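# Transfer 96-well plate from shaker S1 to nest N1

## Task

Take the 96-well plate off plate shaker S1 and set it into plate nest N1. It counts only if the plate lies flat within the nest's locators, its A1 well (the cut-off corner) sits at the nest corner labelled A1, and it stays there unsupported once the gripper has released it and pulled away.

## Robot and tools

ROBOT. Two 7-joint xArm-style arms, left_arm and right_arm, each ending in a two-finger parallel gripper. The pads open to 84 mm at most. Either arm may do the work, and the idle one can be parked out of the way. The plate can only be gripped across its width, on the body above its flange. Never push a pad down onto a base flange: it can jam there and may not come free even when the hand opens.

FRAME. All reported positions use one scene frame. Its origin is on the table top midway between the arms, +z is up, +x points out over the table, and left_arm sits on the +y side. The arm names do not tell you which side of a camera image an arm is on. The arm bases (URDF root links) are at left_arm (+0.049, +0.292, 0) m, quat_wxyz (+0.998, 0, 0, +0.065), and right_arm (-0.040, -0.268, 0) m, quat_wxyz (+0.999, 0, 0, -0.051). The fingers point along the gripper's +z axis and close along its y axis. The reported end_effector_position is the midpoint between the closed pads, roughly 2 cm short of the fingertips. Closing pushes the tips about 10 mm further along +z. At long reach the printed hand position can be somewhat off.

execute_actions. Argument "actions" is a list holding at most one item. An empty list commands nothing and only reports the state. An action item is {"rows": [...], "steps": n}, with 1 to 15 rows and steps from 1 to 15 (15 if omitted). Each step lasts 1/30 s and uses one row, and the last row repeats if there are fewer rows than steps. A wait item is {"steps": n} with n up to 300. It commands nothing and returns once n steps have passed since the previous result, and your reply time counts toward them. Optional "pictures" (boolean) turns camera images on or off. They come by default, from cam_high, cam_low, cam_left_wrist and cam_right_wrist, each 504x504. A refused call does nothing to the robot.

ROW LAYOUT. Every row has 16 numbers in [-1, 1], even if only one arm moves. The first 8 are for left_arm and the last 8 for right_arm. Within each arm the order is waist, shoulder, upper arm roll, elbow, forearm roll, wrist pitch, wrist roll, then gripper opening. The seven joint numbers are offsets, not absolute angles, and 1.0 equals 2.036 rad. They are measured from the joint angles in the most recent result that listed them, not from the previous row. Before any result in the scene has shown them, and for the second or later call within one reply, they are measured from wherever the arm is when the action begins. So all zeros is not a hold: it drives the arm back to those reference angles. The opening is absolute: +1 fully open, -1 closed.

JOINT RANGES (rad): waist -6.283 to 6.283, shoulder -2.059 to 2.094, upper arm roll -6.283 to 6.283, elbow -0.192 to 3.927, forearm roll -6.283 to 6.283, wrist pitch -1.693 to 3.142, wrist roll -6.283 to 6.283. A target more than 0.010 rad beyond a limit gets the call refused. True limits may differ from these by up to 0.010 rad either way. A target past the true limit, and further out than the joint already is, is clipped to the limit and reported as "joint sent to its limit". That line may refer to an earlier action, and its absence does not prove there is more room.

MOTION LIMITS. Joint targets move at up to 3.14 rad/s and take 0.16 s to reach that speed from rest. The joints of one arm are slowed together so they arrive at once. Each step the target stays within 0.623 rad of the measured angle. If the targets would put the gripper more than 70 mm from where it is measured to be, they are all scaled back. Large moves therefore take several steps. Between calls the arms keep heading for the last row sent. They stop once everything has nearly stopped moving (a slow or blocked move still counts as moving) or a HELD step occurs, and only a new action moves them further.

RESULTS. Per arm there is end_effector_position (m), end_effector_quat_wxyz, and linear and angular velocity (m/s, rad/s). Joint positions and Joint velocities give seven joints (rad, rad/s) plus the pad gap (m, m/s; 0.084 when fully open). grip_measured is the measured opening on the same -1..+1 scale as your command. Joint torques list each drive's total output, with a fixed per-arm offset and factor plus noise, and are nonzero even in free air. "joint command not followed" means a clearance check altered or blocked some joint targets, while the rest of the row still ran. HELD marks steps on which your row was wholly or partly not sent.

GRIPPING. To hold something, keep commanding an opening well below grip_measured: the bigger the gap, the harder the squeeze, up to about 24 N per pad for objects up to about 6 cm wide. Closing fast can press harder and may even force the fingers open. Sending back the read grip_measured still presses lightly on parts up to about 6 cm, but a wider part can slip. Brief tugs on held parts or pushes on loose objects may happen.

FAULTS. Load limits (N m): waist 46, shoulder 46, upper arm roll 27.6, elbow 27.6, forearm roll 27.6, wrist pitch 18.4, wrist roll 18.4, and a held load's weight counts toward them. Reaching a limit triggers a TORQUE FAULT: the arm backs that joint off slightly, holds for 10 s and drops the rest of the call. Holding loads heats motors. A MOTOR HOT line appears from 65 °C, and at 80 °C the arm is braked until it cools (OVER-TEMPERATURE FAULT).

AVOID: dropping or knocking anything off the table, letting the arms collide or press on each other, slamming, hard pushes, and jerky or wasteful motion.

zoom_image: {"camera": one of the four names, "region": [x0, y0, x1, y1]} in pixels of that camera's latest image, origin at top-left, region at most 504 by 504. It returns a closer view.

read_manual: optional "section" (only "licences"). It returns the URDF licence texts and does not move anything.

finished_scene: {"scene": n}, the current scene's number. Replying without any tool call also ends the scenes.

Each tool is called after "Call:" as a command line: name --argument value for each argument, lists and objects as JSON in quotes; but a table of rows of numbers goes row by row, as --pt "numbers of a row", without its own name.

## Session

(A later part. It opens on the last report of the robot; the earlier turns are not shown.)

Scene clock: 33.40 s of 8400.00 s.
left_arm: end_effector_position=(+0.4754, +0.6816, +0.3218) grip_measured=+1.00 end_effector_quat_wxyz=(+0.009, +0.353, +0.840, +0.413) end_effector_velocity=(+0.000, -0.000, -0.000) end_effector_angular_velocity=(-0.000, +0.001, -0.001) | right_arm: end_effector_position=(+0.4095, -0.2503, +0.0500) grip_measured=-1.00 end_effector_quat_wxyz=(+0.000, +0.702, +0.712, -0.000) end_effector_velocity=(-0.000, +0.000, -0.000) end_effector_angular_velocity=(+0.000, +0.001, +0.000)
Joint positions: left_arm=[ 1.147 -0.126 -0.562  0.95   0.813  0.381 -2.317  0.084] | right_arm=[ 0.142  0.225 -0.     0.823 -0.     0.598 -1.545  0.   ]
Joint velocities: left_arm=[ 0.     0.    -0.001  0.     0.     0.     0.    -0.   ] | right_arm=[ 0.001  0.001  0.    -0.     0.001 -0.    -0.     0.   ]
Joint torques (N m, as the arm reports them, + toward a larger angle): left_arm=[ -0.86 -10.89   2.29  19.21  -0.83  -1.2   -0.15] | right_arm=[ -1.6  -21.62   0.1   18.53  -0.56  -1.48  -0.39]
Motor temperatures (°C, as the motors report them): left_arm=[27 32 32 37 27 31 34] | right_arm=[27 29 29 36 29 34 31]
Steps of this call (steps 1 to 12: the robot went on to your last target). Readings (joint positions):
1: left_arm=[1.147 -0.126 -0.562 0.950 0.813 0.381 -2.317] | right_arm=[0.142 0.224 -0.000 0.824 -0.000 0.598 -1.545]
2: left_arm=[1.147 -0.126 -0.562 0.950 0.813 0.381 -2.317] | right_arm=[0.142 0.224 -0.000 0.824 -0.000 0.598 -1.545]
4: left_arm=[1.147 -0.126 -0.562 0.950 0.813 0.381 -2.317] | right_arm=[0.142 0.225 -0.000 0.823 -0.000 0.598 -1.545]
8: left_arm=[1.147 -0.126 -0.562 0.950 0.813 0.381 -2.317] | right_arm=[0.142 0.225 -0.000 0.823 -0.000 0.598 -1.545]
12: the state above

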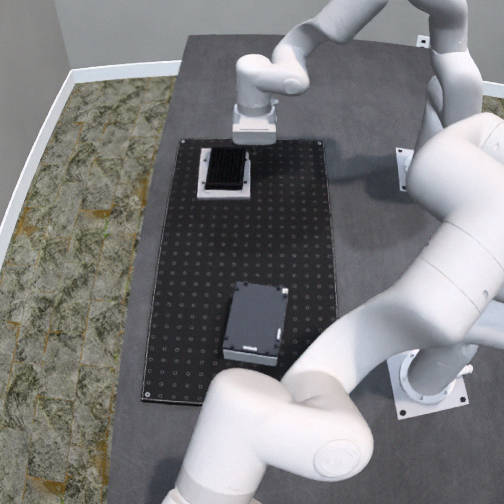

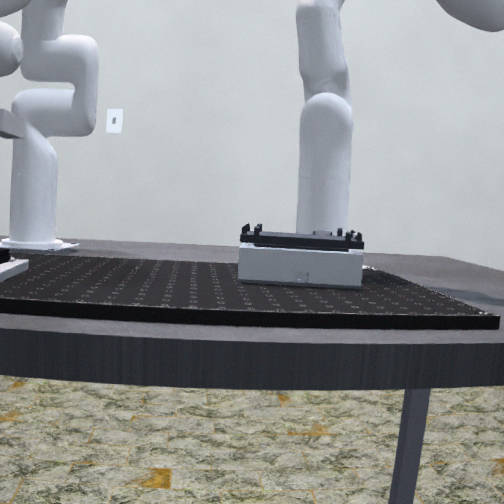

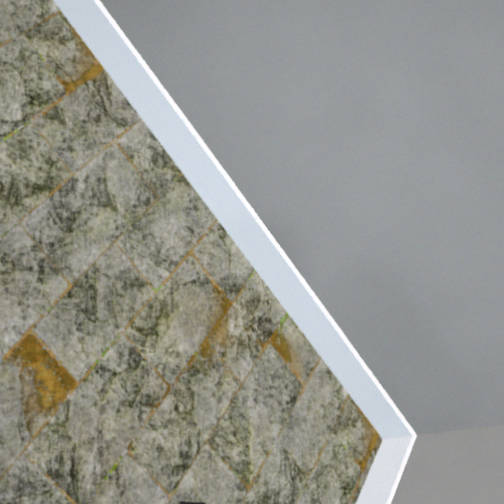

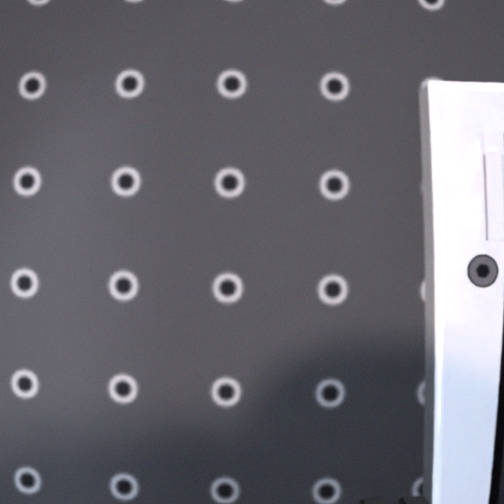

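Push slowly to B (ramp).

Call:
execute_actions --actions '[{"rows": [[0,0,0,0,0,0,0,1, -0.0001,0.0020,0,0.0029,0,0.0009,-0.0001,-1],[0,0,0,0,0,0,0,1, -0.0001,0.0039,0,0.0058,0,0.0019,-0.0001,-1],[0,0,0,0,0,0,0,1, -0.0002,0.0059,0,0.0087,0,0.0028,-0.0002,-1],[0,0,0,0,0,0,0,1, -0.0002,0.0079,0,0.0116,0,0.0038,-0.0002,-1],[0,0,0,0,0,0,0,1, -0.0003,0.0099,0,0.0146,0,0.0047,-0.0003,-1],[0,0,0,0,0,0,0,1, -0.0004,0.0118,0,0.0175,0,0.0056,-0.0004,-1],[0,0,0,0,0,0,0,1, -0.0004,0.0138,0,0.0204,0,0.0066,-0.0004,-1],[0,0,0,0,0,0,0,1, -0.0005,0.0158,0,0.0233,0,0.0075,-0.0005,-1],[0,0,0,0,0,0,0,1, -0.0005,0.0178,0,0.0262,0,0.0084,-0.0005,-1],[0,0,0,0,0,0,0,1, -0.0006,0.0197,0,0.0291,0,0.0094,-0.0006,-1]], "steps": 15}]' --pictures false

Call:
execute_actions --actions '[{"steps": 10}]'

Call:
zoom_image --camera "cam_high" --region '[160, 80, 290, 210]'

Scene clock: 34.87 s of 8400.00 s.
left_arm: end_effector_position=(+0.4754, +0.6816, +0.3218) grip_measured=+1.00 end_effector_quat_wxyz=(+0.009, +0.353, +0.840, +0.413) end_effector_velocity=(-0.000, +0.000, -0.000) end_effector_angular_velocity=(-0.001, -0.001, +0.002) | right_arm: end_effector_position=(+0.4246, -0.2502, +0.0500) grip_measured=-1.00 end_effector_quat_wxyz=(+0.000, +0.702, +0.712, -0.000) end_effector_velocity=(+0.003, +0.000, -0.000) end_effector_angular_velocity=(+0.000, +0.003, +0.000)
Joint positions: left_arm=[ 1.147 -0.126 -0.562  0.95   0.813  0.381 -2.317  0.084] | right_arm=[ 0.141  0.265 -0.     0.881 -0.     0.617 -1.546  0.   ]
Joint velocities: left_arm=[-0.     0.     0.001 -0.    -0.    -0.    -0.001 -0.   ] | right_arm=[-0.     0.01   0.     0.015  0.     0.008 -0.     0.   ]
Joint torques (N m, as the arm reports them, + toward a larger angle): left_arm=[ -0.91 -10.87   2.19  18.91  -0.74  -1.38  -0.3 ] | right_arm=[ -0.85 -21.98  -0.43  18.61  -0.56  -1.7   -0.42]
Motor temperatures (°C, as the motors report them): left_arm=[27 32 32 37 27 31 34] | right_arm=[27 29 29 36 29 34 31]
Steps of this call (steps 1 to 15: the robot went on to your last target; steps 16 to 29: nothing new was sent; steps 30 to 44: all 15 steps of this action). Readings (joint positions):
30: left_arm=[1.147 -0.126 -0.562 0.950 0.813 0.381 -2.317] | right_arm=[0.142 0.225 -0.000 0.823 -0.000 0.598 -1.545]
31: left_arm=[1.147 -0.126 -0.562 0.950 0.813 0.381 -2.317] | right_arm=[0.142 0.226 -0.000 0.825 -0.000 0.599 -1.545]
33: left_arm=[1.147 -0.126 -0.562 0.950 0.813 0.381 -2.317] | right_arm=[0.142 0.231 -0.000 0.833 -0.000 0.601 -1.545]
37: left_arm=[1.147 -0.126 -0.562 0.950 0.813 0.381 -2.317] | right_arm=[0.141 0.246 -0.000 0.855 -0.000 0.608 -1.546]
44: the state above

Scene clock: 35.20 s of 8400.00 s.
left_arm: end_effector_position=(+0.4754, +0.6816, +0.3218) grip_measured=+1.00 end_effector_quat_wxyz=(+0.009, +0.353, +0.840, +0.413) end_effector_velocity=(+0.000, -0.000, +0.001) end_effector_angular_velocity=(+0.001, -0.000, -0.001) | right_arm: end_effector_position=(+0.4249, -0.2502, +0.0501) grip_measured=-1.00 end_effector_quat_wxyz=(+0.000, +0.702, +0.712, -0.000) end_effector_velocity=(+0.000, -0.000, +0.000) end_effector_angular_velocity=(-0.001, -0.000, +0.000)
Joint positions: left_arm=[ 1.147 -0.126 -0.562  0.95   0.813  0.381 -2.317  0.084] | right_arm=[ 0.141  0.265 -0.     0.882 -0.     0.617 -1.546  0.   ]
Joint velocities: left_arm=[-0.    -0.001  0.    -0.     0.    -0.     0.001 -0.   ] | right_arm=[-0.     0.    -0.     0.001 -0.001 -0.    -0.     0.   ]
Joint torques (N m, as the arm reports them, + toward a larger angle): left_arm=[ -0.42 -11.02   2.04  18.84  -0.93  -1.31  -0.18] | right_arm=[ -2.13 -22.42  -0.51  18.47  -0.38  -1.36  -0.08]
Motor temperatures (°C, as the motors report them): left_arm=[27 32 32 37 27 31 34] | right_arm=[27 29 29 36 29 34 31]
Steps of this call (steps 1 to 10: the robot went on to your last target). Readings (joint positions):
1: left_arm=[1.147 -0.126 -0.562 0.950 0.813 0.381 -2.317] | right_arm=[0.141 0.265 -0.000 0.882 -0.000 0.617 -1.546]
2: left_arm=[1.147 -0.126 -0.562 0.950 0.813 0.381 -2.317] | right_arm=[0.141 0.265 -0.000 0.882 -0.000 0.617 -1.546]
4: left_arm=[1.147 -0.126 -0.562 0.950 0.813 0.381 -2.317] | right_arm=[0.141 0.265 -0.000 0.882 -0.000 0.617 -1.546]
8: left_arm=[1.147 -0.126 -0.562 0.950 0.813 0.381 -2.317] | right_arm=[0.141 0.265 -0.000 0.882 -0.000 0.617 -1.546]
10: the state above

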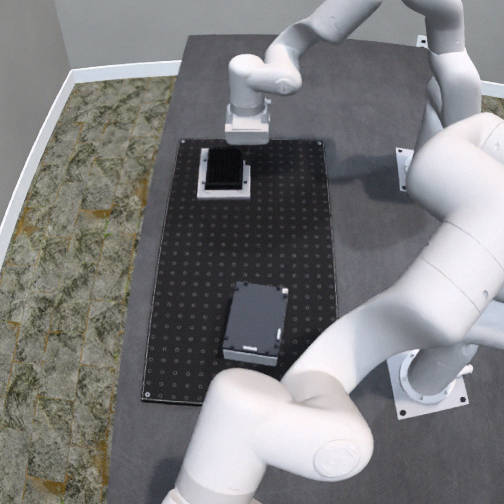

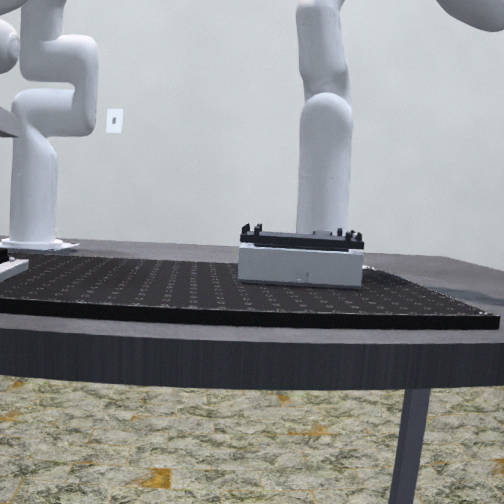

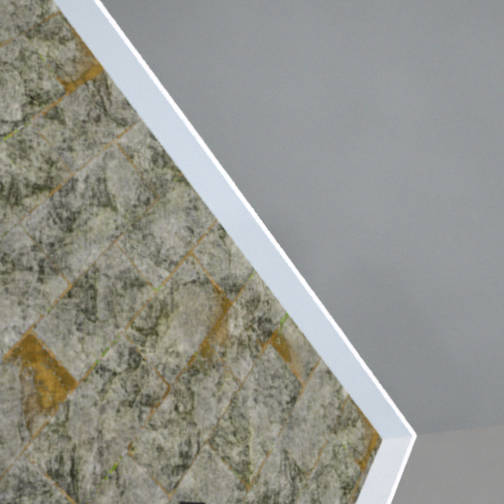

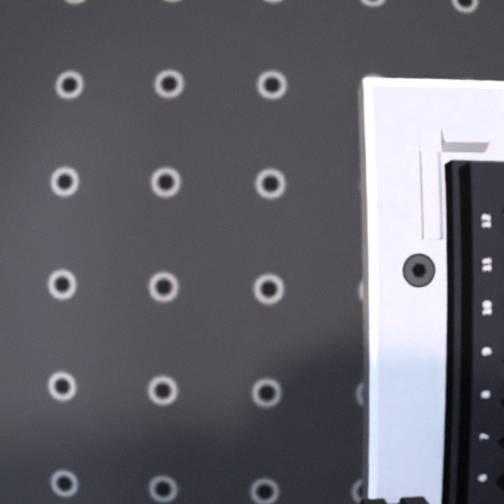

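Region (160, 80, 290, 210) of cam_high's 504x504 image, scaled by 3.877, with more detail than that image has.

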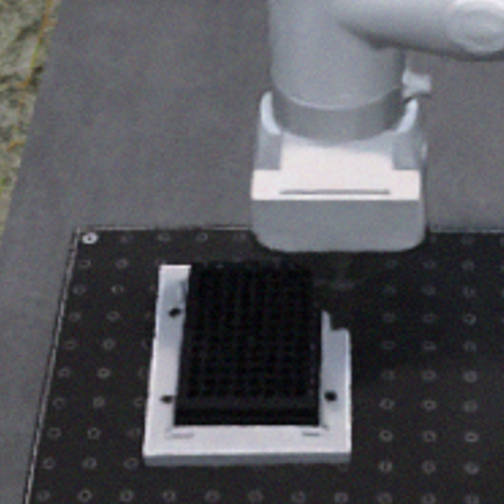

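Call:
execute_actions --actions '[{"rows": [[0,0,0,0,0,0,0,1, 0,0.0013,0,0.0019,0,0.0006,0,-1],[0,0,0,0,0,0,0,1, 0,0.0026,0,0.0038,0,0.0012,0,-1],[0,0,0,0,0,0,0,1, 0,0.0038,0,0.0057,0,0.0018,0,-1]], "steps": 15}]'

Call:
zoom_image --camera "cam_high" --region '[160, 80, 290, 210]'

Scene clock: 36.27 s of 8400.00 s.
left_arm: end_effector_position=(+0.4754, +0.6816, +0.3218) grip_measured=+1.00 end_effector_quat_wxyz=(+0.009, +0.353, +0.840, +0.413) end_effector_velocity=(+0.000, -0.000, -0.000) end_effector_angular_velocity=(-0.001, -0.000, +0.000) | right_arm: end_effector_position=(+0.4278, -0.2501, +0.0500) grip_measured=-1.00 end_effector_quat_wxyz=(+0.000, +0.702, +0.712, -0.000) end_effector_velocity=(+0.000, -0.000, +0.000) end_effector_angular_velocity=(-0.000, -0.001, -0.000)
Joint positions: left_arm=[ 1.147 -0.126 -0.562  0.95   0.813  0.381 -2.317  0.084] | right_arm=[ 0.141  0.273 -0.     0.894 -0.     0.621 -1.546  0.   ]
Joint velocities: left_arm=[ 0.     0.001 -0.    -0.     0.    -0.    -0.001 -0.   ] | right_arm=[-0.     0.     0.     0.001 -0.001 -0.     0.     0.   ]
Joint torques (N m, as the arm reports them, + toward a larger angle): left_arm=[ -1.18 -10.05   2.24  18.93  -0.72  -1.41  -0.23] | right_arm=[ -1.35 -22.39  -0.46  18.61  -0.02  -2.16  -0.28]
Motor temperatures (°C, as the motors report them): left_arm=[27 32 32 37 27 31 34] | right_arm=[27 29 29 36 29 34 31]
Steps of this call (steps 1 to 15: the robot went on to your last target; steps 16 to 17: nothing new was sent; steps 18 to 32: all 15 steps of this action). Readings (joint positions):
18: left_arm=[1.147 -0.126 -0.562 0.950 0.813 0.381 -2.317] | right_arm=[0.141 0.265 -0.000 0.883 -0.000 0.617 -1.546]
19: left_arm=[1.147 -0.126 -0.562 0.950 0.813 0.381 -2.317] | right_arm=[0.141 0.266 -0.000 0.884 -0.000 0.618 -1.546]
21: left_arm=[1.147 -0.126 -0.562 0.950 0.813 0.381 -2.317] | right_arm=[0.141 0.269 -0.000 0.889 -0.000 0.619 -1.546]
25: left_arm=[1.147 -0.126 -0.562 0.950 0.813 0.381 -2.317] | right_arm=[0.141 0.273 -0.000 0.893 -0.000 0.621 -1.546]
32: the state above

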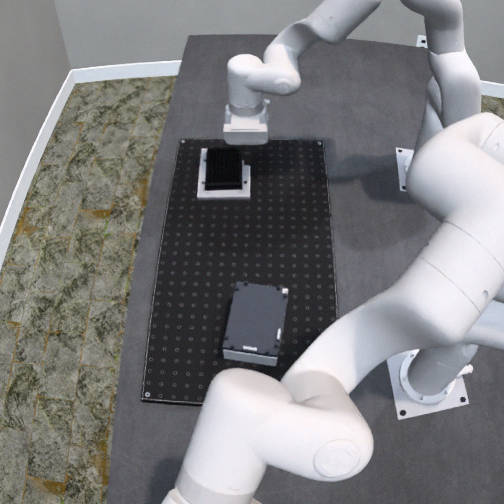

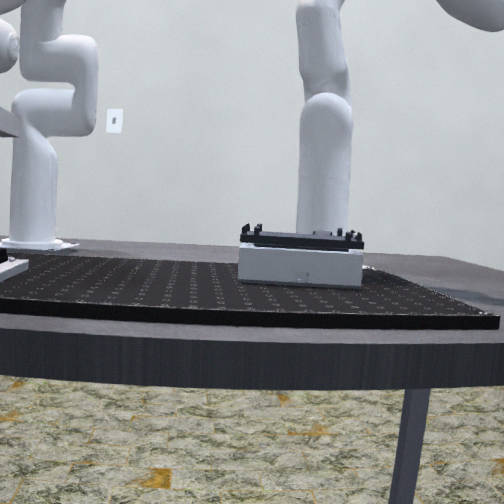

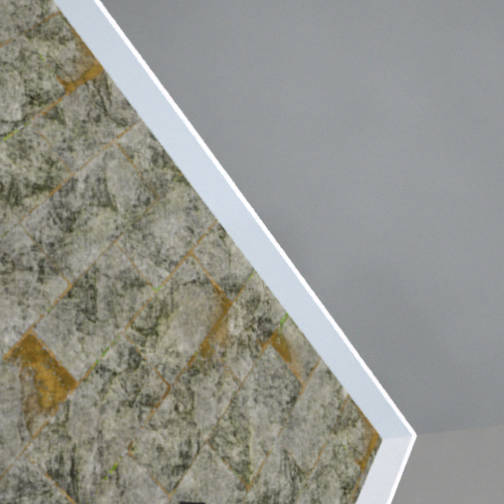

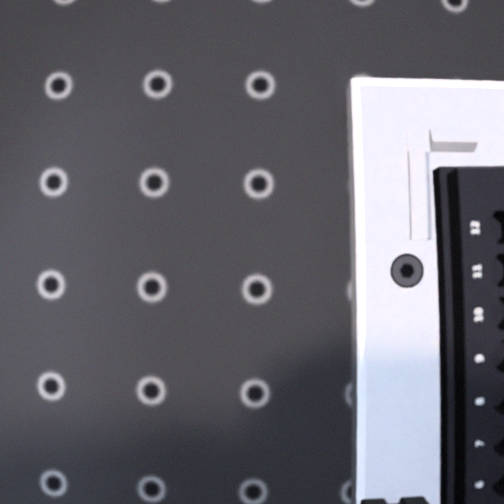

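Region (160, 80, 290, 210) of cam_high's 504x504 image, scaled by 3.877, with more detail than that image has.

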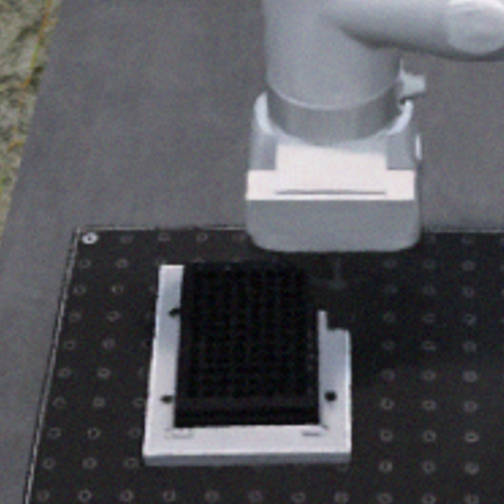

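Call:
execute_actions --actions '[{"rows": [[0,0,0,0,0,0,0,1, 0,-0.0786,0,-0.0201,0,0.0584,0,-1]], "steps": 15}]'

Call:
zoom_image --camera "cam_high" --region '[185, 135, 265, 205]'

Scene clock: 37.23 s of 8400.00 s.
left_arm: end_effector_position=(+0.4754, +0.6816, +0.3218) grip_measured=+1.00 end_effector_quat_wxyz=(+0.009, +0.353, +0.840, +0.413) end_effector_velocity=(-0.000, +0.000, +0.000) end_effector_angular_velocity=(+0.000, +0.000, +0.001) | right_arm: end_effector_position=(+0.4087, -0.2508, +0.0990) grip_measured=-1.00 end_effector_quat_wxyz=(-0.001, +0.702, +0.712, -0.001) end_effector_velocity=(+0.006, +0.000, +0.007) end_effector_angular_velocity=(+0.000, -0.018, +0.001)
Joint positions: left_arm=[ 1.147 -0.126 -0.562  0.95   0.813  0.381 -2.317  0.084] | right_arm=[ 0.141  0.115 -0.     0.852 -0.     0.74  -1.546  0.   ]
Joint velocities: left_arm=[-0.    -0.     0.001  0.     0.     0.     0.001 -0.   ] | right_arm=[ 0.001 -0.009 -0.001  0.01  -0.001  0.001 -0.     0.   ]
Joint torques (N m, as the arm reports them, + toward a larger angle): left_arm=[ -0.38 -10.72   2.45  19.11  -0.73  -1.4   -0.26] | right_arm=[ -1.1  -20.25   0.1   19.59  -0.1   -1.44  -0.52]
Motor temperatures (°C, as the motors report them): left_arm=[27 32 32 37 27 31 34] | right_arm=[27 29 29 36 29 34 31]
Steps of this call (steps 1 to 14: the robot went on to your last target; steps 15 to 29: all 15 steps of this action). Readings (joint positions):
15: left_arm=[1.147 -0.126 -0.562 0.950 0.813 0.381 -2.317] | right_arm=[0.141 0.272 -0.000 0.894 -0.000 0.622 -1.546]
16: left_arm=[1.147 -0.126 -0.562 0.950 0.813 0.381 -2.317] | right_arm=[0.141 0.266 -0.000 0.891 -0.000 0.628 -1.546]
18: left_arm=[1.147 -0.126 -0.562 0.950 0.813 0.381 -2.317] | right_arm=[0.141 0.214 -0.000 0.874 -0.000 0.671 -1.546]
22: left_arm=[1.147 -0.126 -0.562 0.950 0.813 0.381 -2.317] | right_arm=[0.141 0.116 -0.001 0.861 -0.000 0.730 -1.546]
29: the state above

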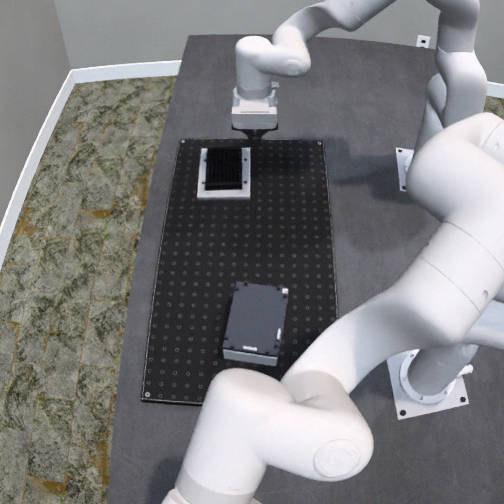

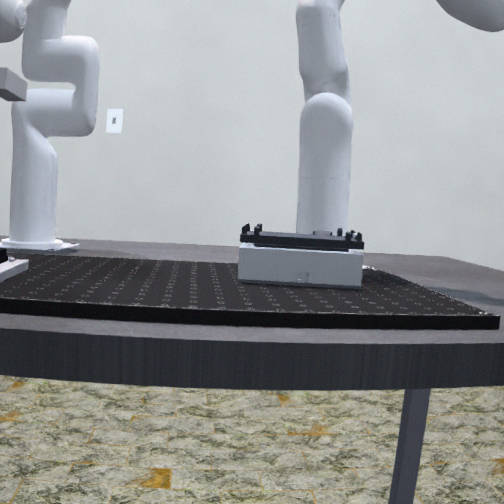

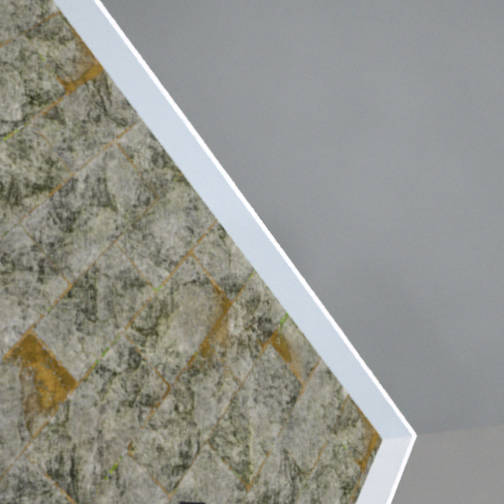

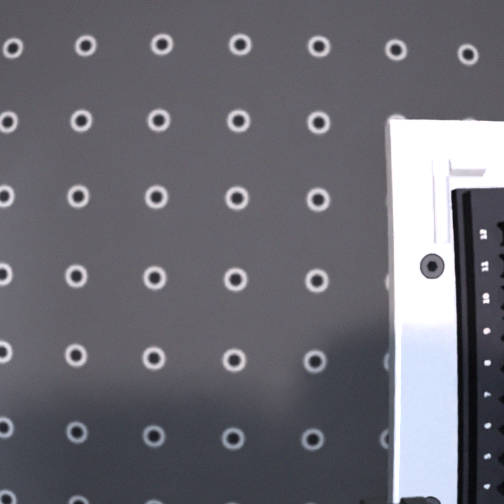

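Region (185, 135, 265, 205) of cam_high's 504x504 image, scaled by 6.300, with more detail than that image has; it fills the top 441 rows of this view, and the rest is white.

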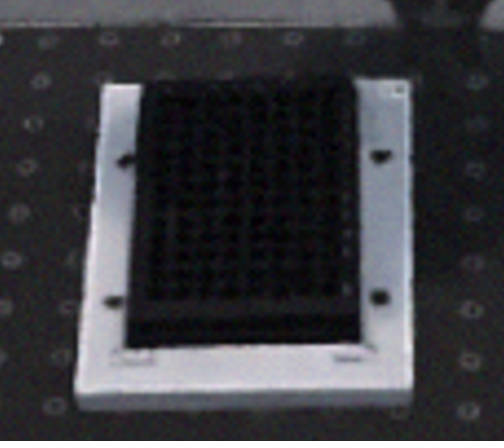

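Call:
execute_actions --actions '[{"rows": [[0,0,0,0,0,0,0,1, -0.0644,0.0982,0,0.1380,0,0.0383,-0.0644,-1]], "steps": 15}]' --pictures false

Call:
execute_actions --actions '[{"steps": 12}]'

Scene clock: 39.07 s of 8400.00 s.
left_arm: end_effector_position=(+0.4754, +0.6816, +0.3218) grip_measured=+1.00 end_effector_quat_wxyz=(+0.009, +0.353, +0.840, +0.413) end_effector_velocity=(+0.000, -0.000, +0.001) end_effector_angular_velocity=(+0.002, -0.001, -0.000) | right_arm: end_effector_position=(+0.4775, -0.3140, +0.1005) grip_measured=-1.00 end_effector_quat_wxyz=(-0.000, +0.701, +0.713, +0.000) end_effector_velocity=(+0.007, +0.009, +0.006) end_effector_angular_velocity=(+0.004, -0.012, +0.026)
Joint positions: left_arm=[ 1.147 -0.126 -0.562  0.95   0.813  0.381 -2.317  0.084] | right_arm=[ 0.011  0.313  0.002  1.131 -0.     0.818 -1.677  0.   ]
Joint velocities: left_arm=[-0.    -0.002 -0.     0.     0.     0.    -0.    -0.   ] | right_arm=[ 0.005  0.001  0.013  0.018  0.001  0.005 -0.008  0.   ]
Joint torques (N m, as the arm reports them, + toward a larger angle): left_arm=[ -0.78 -10.77   2.18  19.11  -0.72  -1.42  -0.07] | right_arm=[ -2.28 -24.52  -1.79  19.76   0.04  -1.43  -0.29]
Motor temperatures (°C, as the motors report them): left_arm=[27 32 32 37 27 31 34] | right_arm=[27 29 29 37 29 34 31]
Steps of this call (steps 1 to 15: the robot went on to your last target; steps 16 to 40: nothing new was sent; steps 41 to 55: all 15 steps of this action). Readings (joint positions):
41: left_arm=[1.147 -0.126 -0.562 0.950 0.813 0.381 -2.317] | right_arm=[0.140 0.113 -0.000 0.853 -0.000 0.740 -1.547]
42: left_arm=[1.147 -0.126 -0.562 0.950 0.813 0.381 -2.317] | right_arm=[0.137 0.118 0.001 0.860 -0.000 0.743 -1.551]
44: left_arm=[1.147 -0.126 -0.562 0.950 0.813 0.381 -2.317] | right_arm=[0.111 0.160 0.005 0.919 -0.000 0.761 -1.579]
48: left_arm=[1.147 -0.126 -0.562 0.950 0.813 0.381 -2.317] | right_arm=[0.030 0.283 -0.004 1.089 -0.000 0.803 -1.655]
55: the state above

Scene clock: 39.47 s of 8400.00 s.
left_arm: end_effector_position=(+0.4754, +0.6816, +0.3218) grip_measured=+1.00 end_effector_quat_wxyz=(+0.009, +0.353, +0.840, +0.413) end_effector_velocity=(+0.001, -0.001, -0.000) end_effector_angular_velocity=(-0.000, +0.001, -0.002) | right_arm: end_effector_position=(+0.4779, -0.3160, +0.1005) grip_measured=-1.00 end_effector_quat_wxyz=(+0.000, +0.702, +0.712, +0.000) end_effector_velocity=(+0.000, +0.000, -0.000) end_effector_angular_velocity=(-0.000, +0.000, +0.001)
Joint positions: left_arm=[ 1.147 -0.126 -0.562  0.95   0.813  0.381 -2.317  0.084] | right_arm=[ 0.01   0.314 -0.     1.133 -0.     0.818 -1.678  0.   ]
Joint velocities: left_arm=[-0.     0.    -0.002  0.     0.     0.     0.    -0.   ] | right_arm=[ 0.001  0.001 -0.     0.001 -0.001 -0.    -0.     0.   ]
Joint torques (N m, as the arm reports them, + toward a larger angle): left_arm=[ -0.49 -10.55   2.29  19.11  -0.94  -1.38  -0.14] | right_arm=[ -1.43 -25.18   0.04  20.37  -0.75  -1.42  -0.53]
Motor temperatures (°C, as the motors report them): left_arm=[27 32 32 37 27 31 34] | right_arm=[27 29 29 37 29 34 31]
Steps of this call (steps 1 to 12: the robot went on to your last target). Readings (joint positions):
1: left_arm=[1.147 -0.126 -0.562 0.950 0.813 0.381 -2.317] | right_arm=[0.011 0.313 0.002 1.131 -0.000 0.818 -1.677]
2: left_arm=[1.147 -0.126 -0.562 0.950 0.813 0.381 -2.317] | right_arm=[0.011 0.313 0.002 1.132 -0.000 0.818 -1.677]
4: left_arm=[1.147 -0.126 -0.562 0.950 0.813 0.381 -2.317] | right_arm=[0.010 0.314 0.000 1.132 -0.000 0.818 -1.677]
8: left_arm=[1.147 -0.126 -0.562 0.950 0.813 0.381 -2.317] | right_arm=[0.010 0.314 -0.000 1.133 -0.000 0.818 -1.677]
12: the state above

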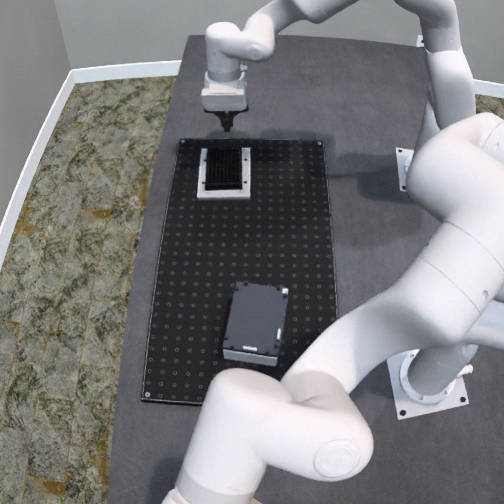

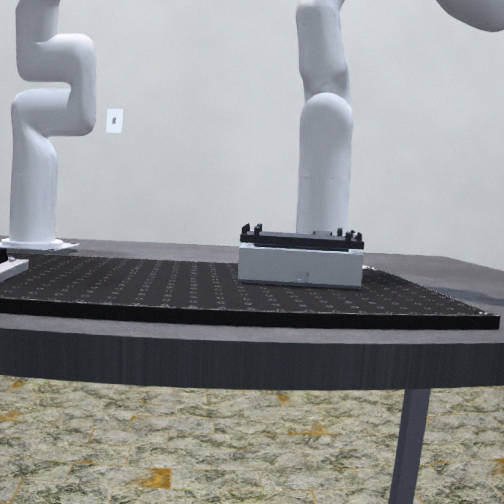

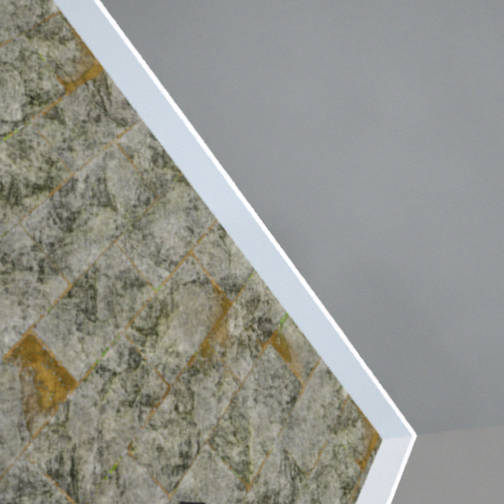

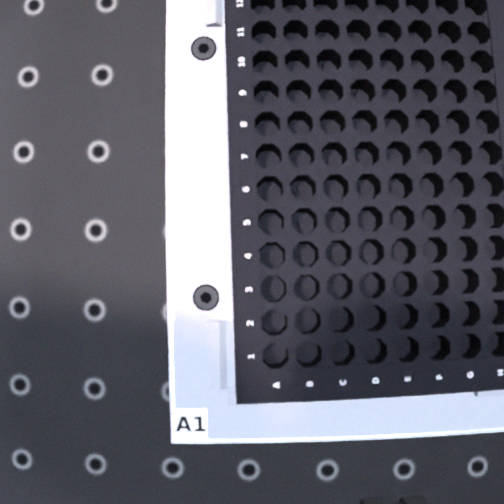

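Call:
execute_actions --actions '[{"rows": [[0,0,0,0,0,0,0,1, 0,0.0466,0,-0.0141,0,-0.0603,0,-1]], "steps": 15}]' --pictures false

Call:
execute_actions --actions '[{"steps": 10}]' --pictures false

Call:
execute_actions --actions '[{"rows": [[0,0,0,0,0,0,0,1, 0.0015,0,0,0,0,0,0.0015,-1],[0,0,0,0,0,0,0,1, 0.003,0,0,0,0,0,0.003,-1],[0,0,0,0,0,0,0,1, 0.0045,0,0,0,0,0,0.0045,-1],[0,0,0,0,0,0,0,1, 0.006,0,0,0,0,0,0.006,-1],[0,0,0,0,0,0,0,1, 0.0075,0,0,0,0,0,0.0075,-1],[0,0,0,0,0,0,0,1, 0.009,0,0,0,0,0,0.009,-1],[0,0,0,0,0,0,0,1, 0.0105,0,0,0,0,0,0.0105,-1],[0,0,0,0,0,0,0,1, 0.0123,0,0,0,0,0,0.0123,-1]], "steps": 15}]'

Call:
zoom_image --camera "cam_high" --region '[185, 135, 265, 205]'

Scene clock: 41.07 s of 8400.00 s.
left_arm: end_effector_position=(+0.4754, +0.6816, +0.3218) grip_measured=+1.00 end_effector_quat_wxyz=(+0.009, +0.353, +0.840, +0.413) end_effector_velocity=(-0.001, +0.000, +0.001) end_effector_angular_velocity=(+0.002, +0.001, +0.001) | right_arm: end_effector_position=(+0.4785, -0.3158, +0.0511) grip_measured=-1.00 end_effector_quat_wxyz=(+0.001, +0.702, +0.712, +0.001) end_effector_velocity=(-0.009, -0.000, -0.011) end_effector_angular_velocity=(+0.002, +0.026, -0.002)
Joint positions: left_arm=[ 1.147 -0.126 -0.562  0.95   0.813  0.381 -2.317  0.084] | right_arm=[ 0.01   0.408  0.     1.105 -0.     0.695 -1.677  0.   ]
Joint velocities: left_arm=[ 0.    -0.002  0.001 -0.     0.     0.001  0.001  0.   ] | right_arm=[-0.001  0.011 -0.001 -0.014  0.     0.001  0.     0.   ]
Joint torques (N m, as the arm reports them, + toward a larger angle): left_arm=[ -0.6  -10.89   2.5   18.85  -0.96  -1.28  -0.26] | right_arm=[ -1.47 -25.46  -0.23  19.63  -0.72  -1.7   -0.38]
Motor temperatures (°C, as the motors report them): left_arm=[27 32 32 37 27 31 34] | right_arm=[27 29 29 37 29 34 31]
Steps of this call (steps 1 to 15: the robot went on to your last target; steps 16 to 33: nothing new was sent; steps 34 to 48: all 15 steps of this action). Readings (joint positions):
34: left_arm=[1.147 -0.126 -0.562 0.950 0.813 0.381 -2.317] | right_arm=[0.010 0.315 -0.000 1.133 -0.000 0.817 -1.678]
35: left_arm=[1.147 -0.126 -0.562 0.950 0.813 0.381 -2.317] | right_arm=[0.010 0.319 -0.000 1.132 -0.000 0.808 -1.678]
37: left_arm=[1.147 -0.126 -0.562 0.950 0.813 0.381 -2.317] | right_arm=[0.010 0.354 -0.000 1.125 -0.000 0.756 -1.678]
41: left_arm=[1.147 -0.126 -0.562 0.950 0.813 0.381 -2.317] | right_arm=[0.010 0.412 -0.000 1.099 -0.000 0.704 -1.678]
48: the state above

Scene clock: 41.40 s of 8400.00 s.
left_arm: end_effector_position=(+0.4754, +0.6816, +0.3218) grip_measured=+1.00 end_effector_quat_wxyz=(+0.009, +0.353, +0.840, +0.413) end_effector_velocity=(+0.000, -0.000, -0.000) end_effector_angular_velocity=(-0.001, -0.000, -0.001) | right_arm: end_effector_position=(+0.4778, -0.3159, +0.0501) grip_measured=-1.00 end_effector_quat_wxyz=(+0.000, +0.702, +0.712, -0.000) end_effector_velocity=(-0.000, -0.000, -0.001) end_effector_angular_velocity=(+0.000, +0.001, -0.000)
Joint positions: left_arm=[ 1.147 -0.126 -0.562  0.95   0.813  0.381 -2.317  0.084] | right_arm=[ 0.01   0.409 -0.     1.104 -0.     0.695 -1.678  0.   ]
Joint velocities: left_arm=[-0.     0.001 -0.001  0.     0.    -0.    -0.001 -0.   ] | right_arm=[ 0.     0.001 -0.    -0.     0.    -0.    -0.     0.   ]
Joint torques (N m, as the arm reports them, + toward a larger angle): left_arm=[ -0.69 -10.99   2.28  19.29  -0.59  -1.51  -0.14] | right_arm=[ -2.37 -25.29  -0.31  19.39  -0.43  -1.3   -0.52]
Motor temperatures (°C, as the motors report them): left_arm=[27 32 32 37 27 31 34] | right_arm=[27 29 29 37 29 34 31]
Steps of this call (steps 1 to 10: the robot went on to your last target). Readings (joint positions):
1: left_arm=[1.147 -0.126 -0.562 0.950 0.813 0.381 -2.317] | right_arm=[0.010 0.408 0.000 1.105 -0.000 0.695 -1.677]
2: left_arm=[1.147 -0.126 -0.562 0.950 0.813 0.381 -2.317] | right_arm=[0.010 0.408 -0.000 1.104 -0.000 0.695 -1.677]
4: left_arm=[1.147 -0.126 -0.562 0.950 0.813 0.381 -2.317] | right_arm=[0.010 0.409 -0.000 1.104 -0.000 0.695 -1.678]
8: left_arm=[1.147 -0.126 -0.562 0.950 0.813 0.381 -2.317] | right_arm=[0.010 0.409 -0.000 1.104 -0.000 0.695 -1.678]
10: the state above

Scene clock: 41.90 s of 8400.00 s.
left_arm: end_effector_position=(+0.4754, +0.6816, +0.3218) grip_measured=+1.00 end_effector_quat_wxyz=(+0.009, +0.353, +0.840, +0.413) end_effector_velocity=(-0.000, +0.000, -0.000) end_effector_angular_velocity=(-0.000, -0.001, +0.001) | right_arm: end_effector_position=(+0.4788, -0.3031, +0.0501) grip_measured=-1.00 end_effector_quat_wxyz=(+0.000, +0.702, +0.712, -0.000) end_effector_velocity=(-0.000, -0.006, +0.000) end_effector_angular_velocity=(-0.003, +0.000, -0.014)
Joint positions: left_arm=[ 1.147 -0.126 -0.562  0.95   0.813  0.381 -2.317  0.084] | right_arm=[ 0.035  0.409 -0.     1.104 -0.     0.695 -1.653  0.   ]
Joint velocities: left_arm=[ 0.     0.     0.     0.     0.    -0.    -0.001  0.   ] | right_arm=[-0.002 -0.    -0.008  0.     0.     0.     0.004  0.   ]
Joint torques (N m, as the arm reports them, + toward a larger angle): left_arm=[ -0.73 -10.88   2.05  18.92  -1.07  -1.46  -0.19] | right_arm=[ -2.   -24.79  -0.28  19.15  -0.69  -1.17  -0.4 ]
Motor temperatures (°C, as the motors report them): left_arm=[27 32 32 37 27 31 34] | right_arm=[27 29 29 37 29 34 31]
Steps of this call (steps 1 to 15: all 15 steps of this action). Readings (joint positions):
1: left_arm=[1.147 -0.126 -0.562 0.950 0.813 0.381 -2.317] | right_arm=[0.010 0.409 -0.000 1.104 -0.000 0.695 -1.677]
2: left_arm=[1.147 -0.126 -0.562 0.950 0.813 0.381 -2.317] | right_arm=[0.011 0.409 -0.000 1.104 -0.000 0.695 -1.676]
4: left_arm=[1.147 -0.126 -0.562 0.950 0.813 0.381 -2.317] | right_arm=[0.015 0.409 -0.001 1.104 -0.000 0.695 -1.672]
8: left_arm=[1.147 -0.126 -0.562 0.950 0.813 0.381 -2.317] | right_arm=[0.026 0.409 0.000 1.104 -0.000 0.695 -1.661]
15: the state above

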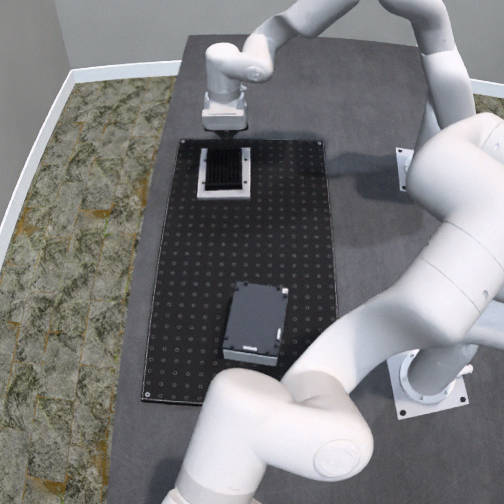

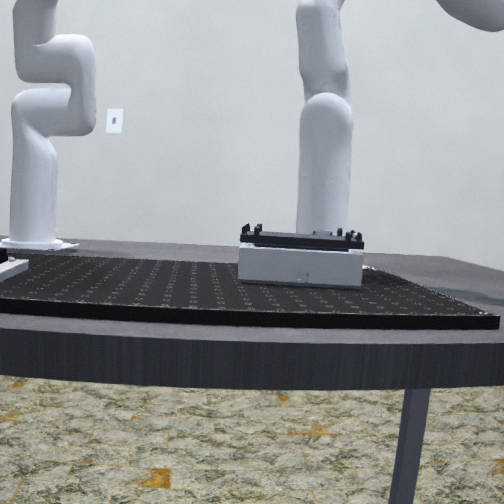

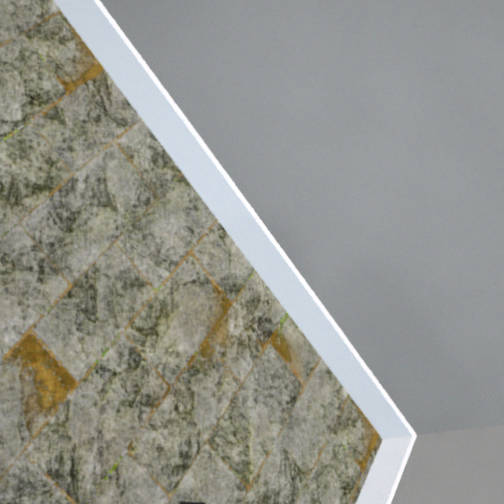

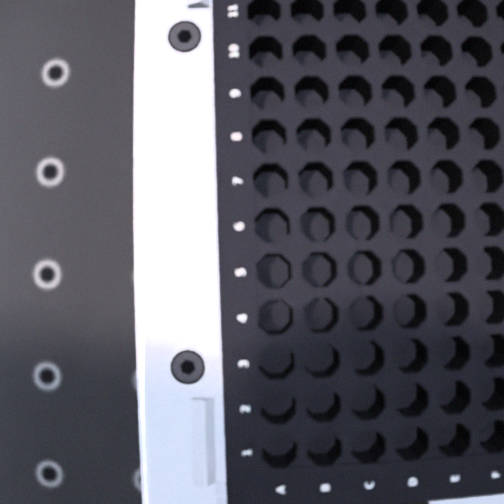

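Region (185, 135, 265, 205) of cam_high's 504x504 image, scaled by 6.300, with more detail than that image has; it fills the top 441 rows of this view, and the rest is white.

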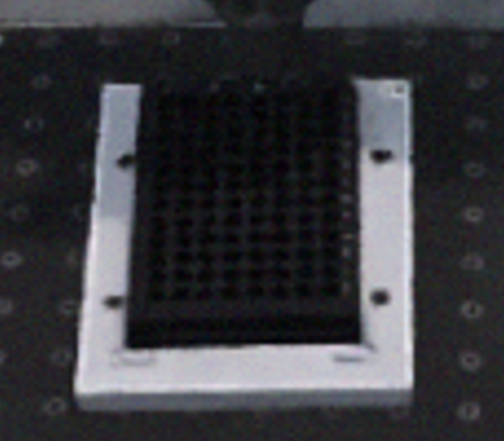

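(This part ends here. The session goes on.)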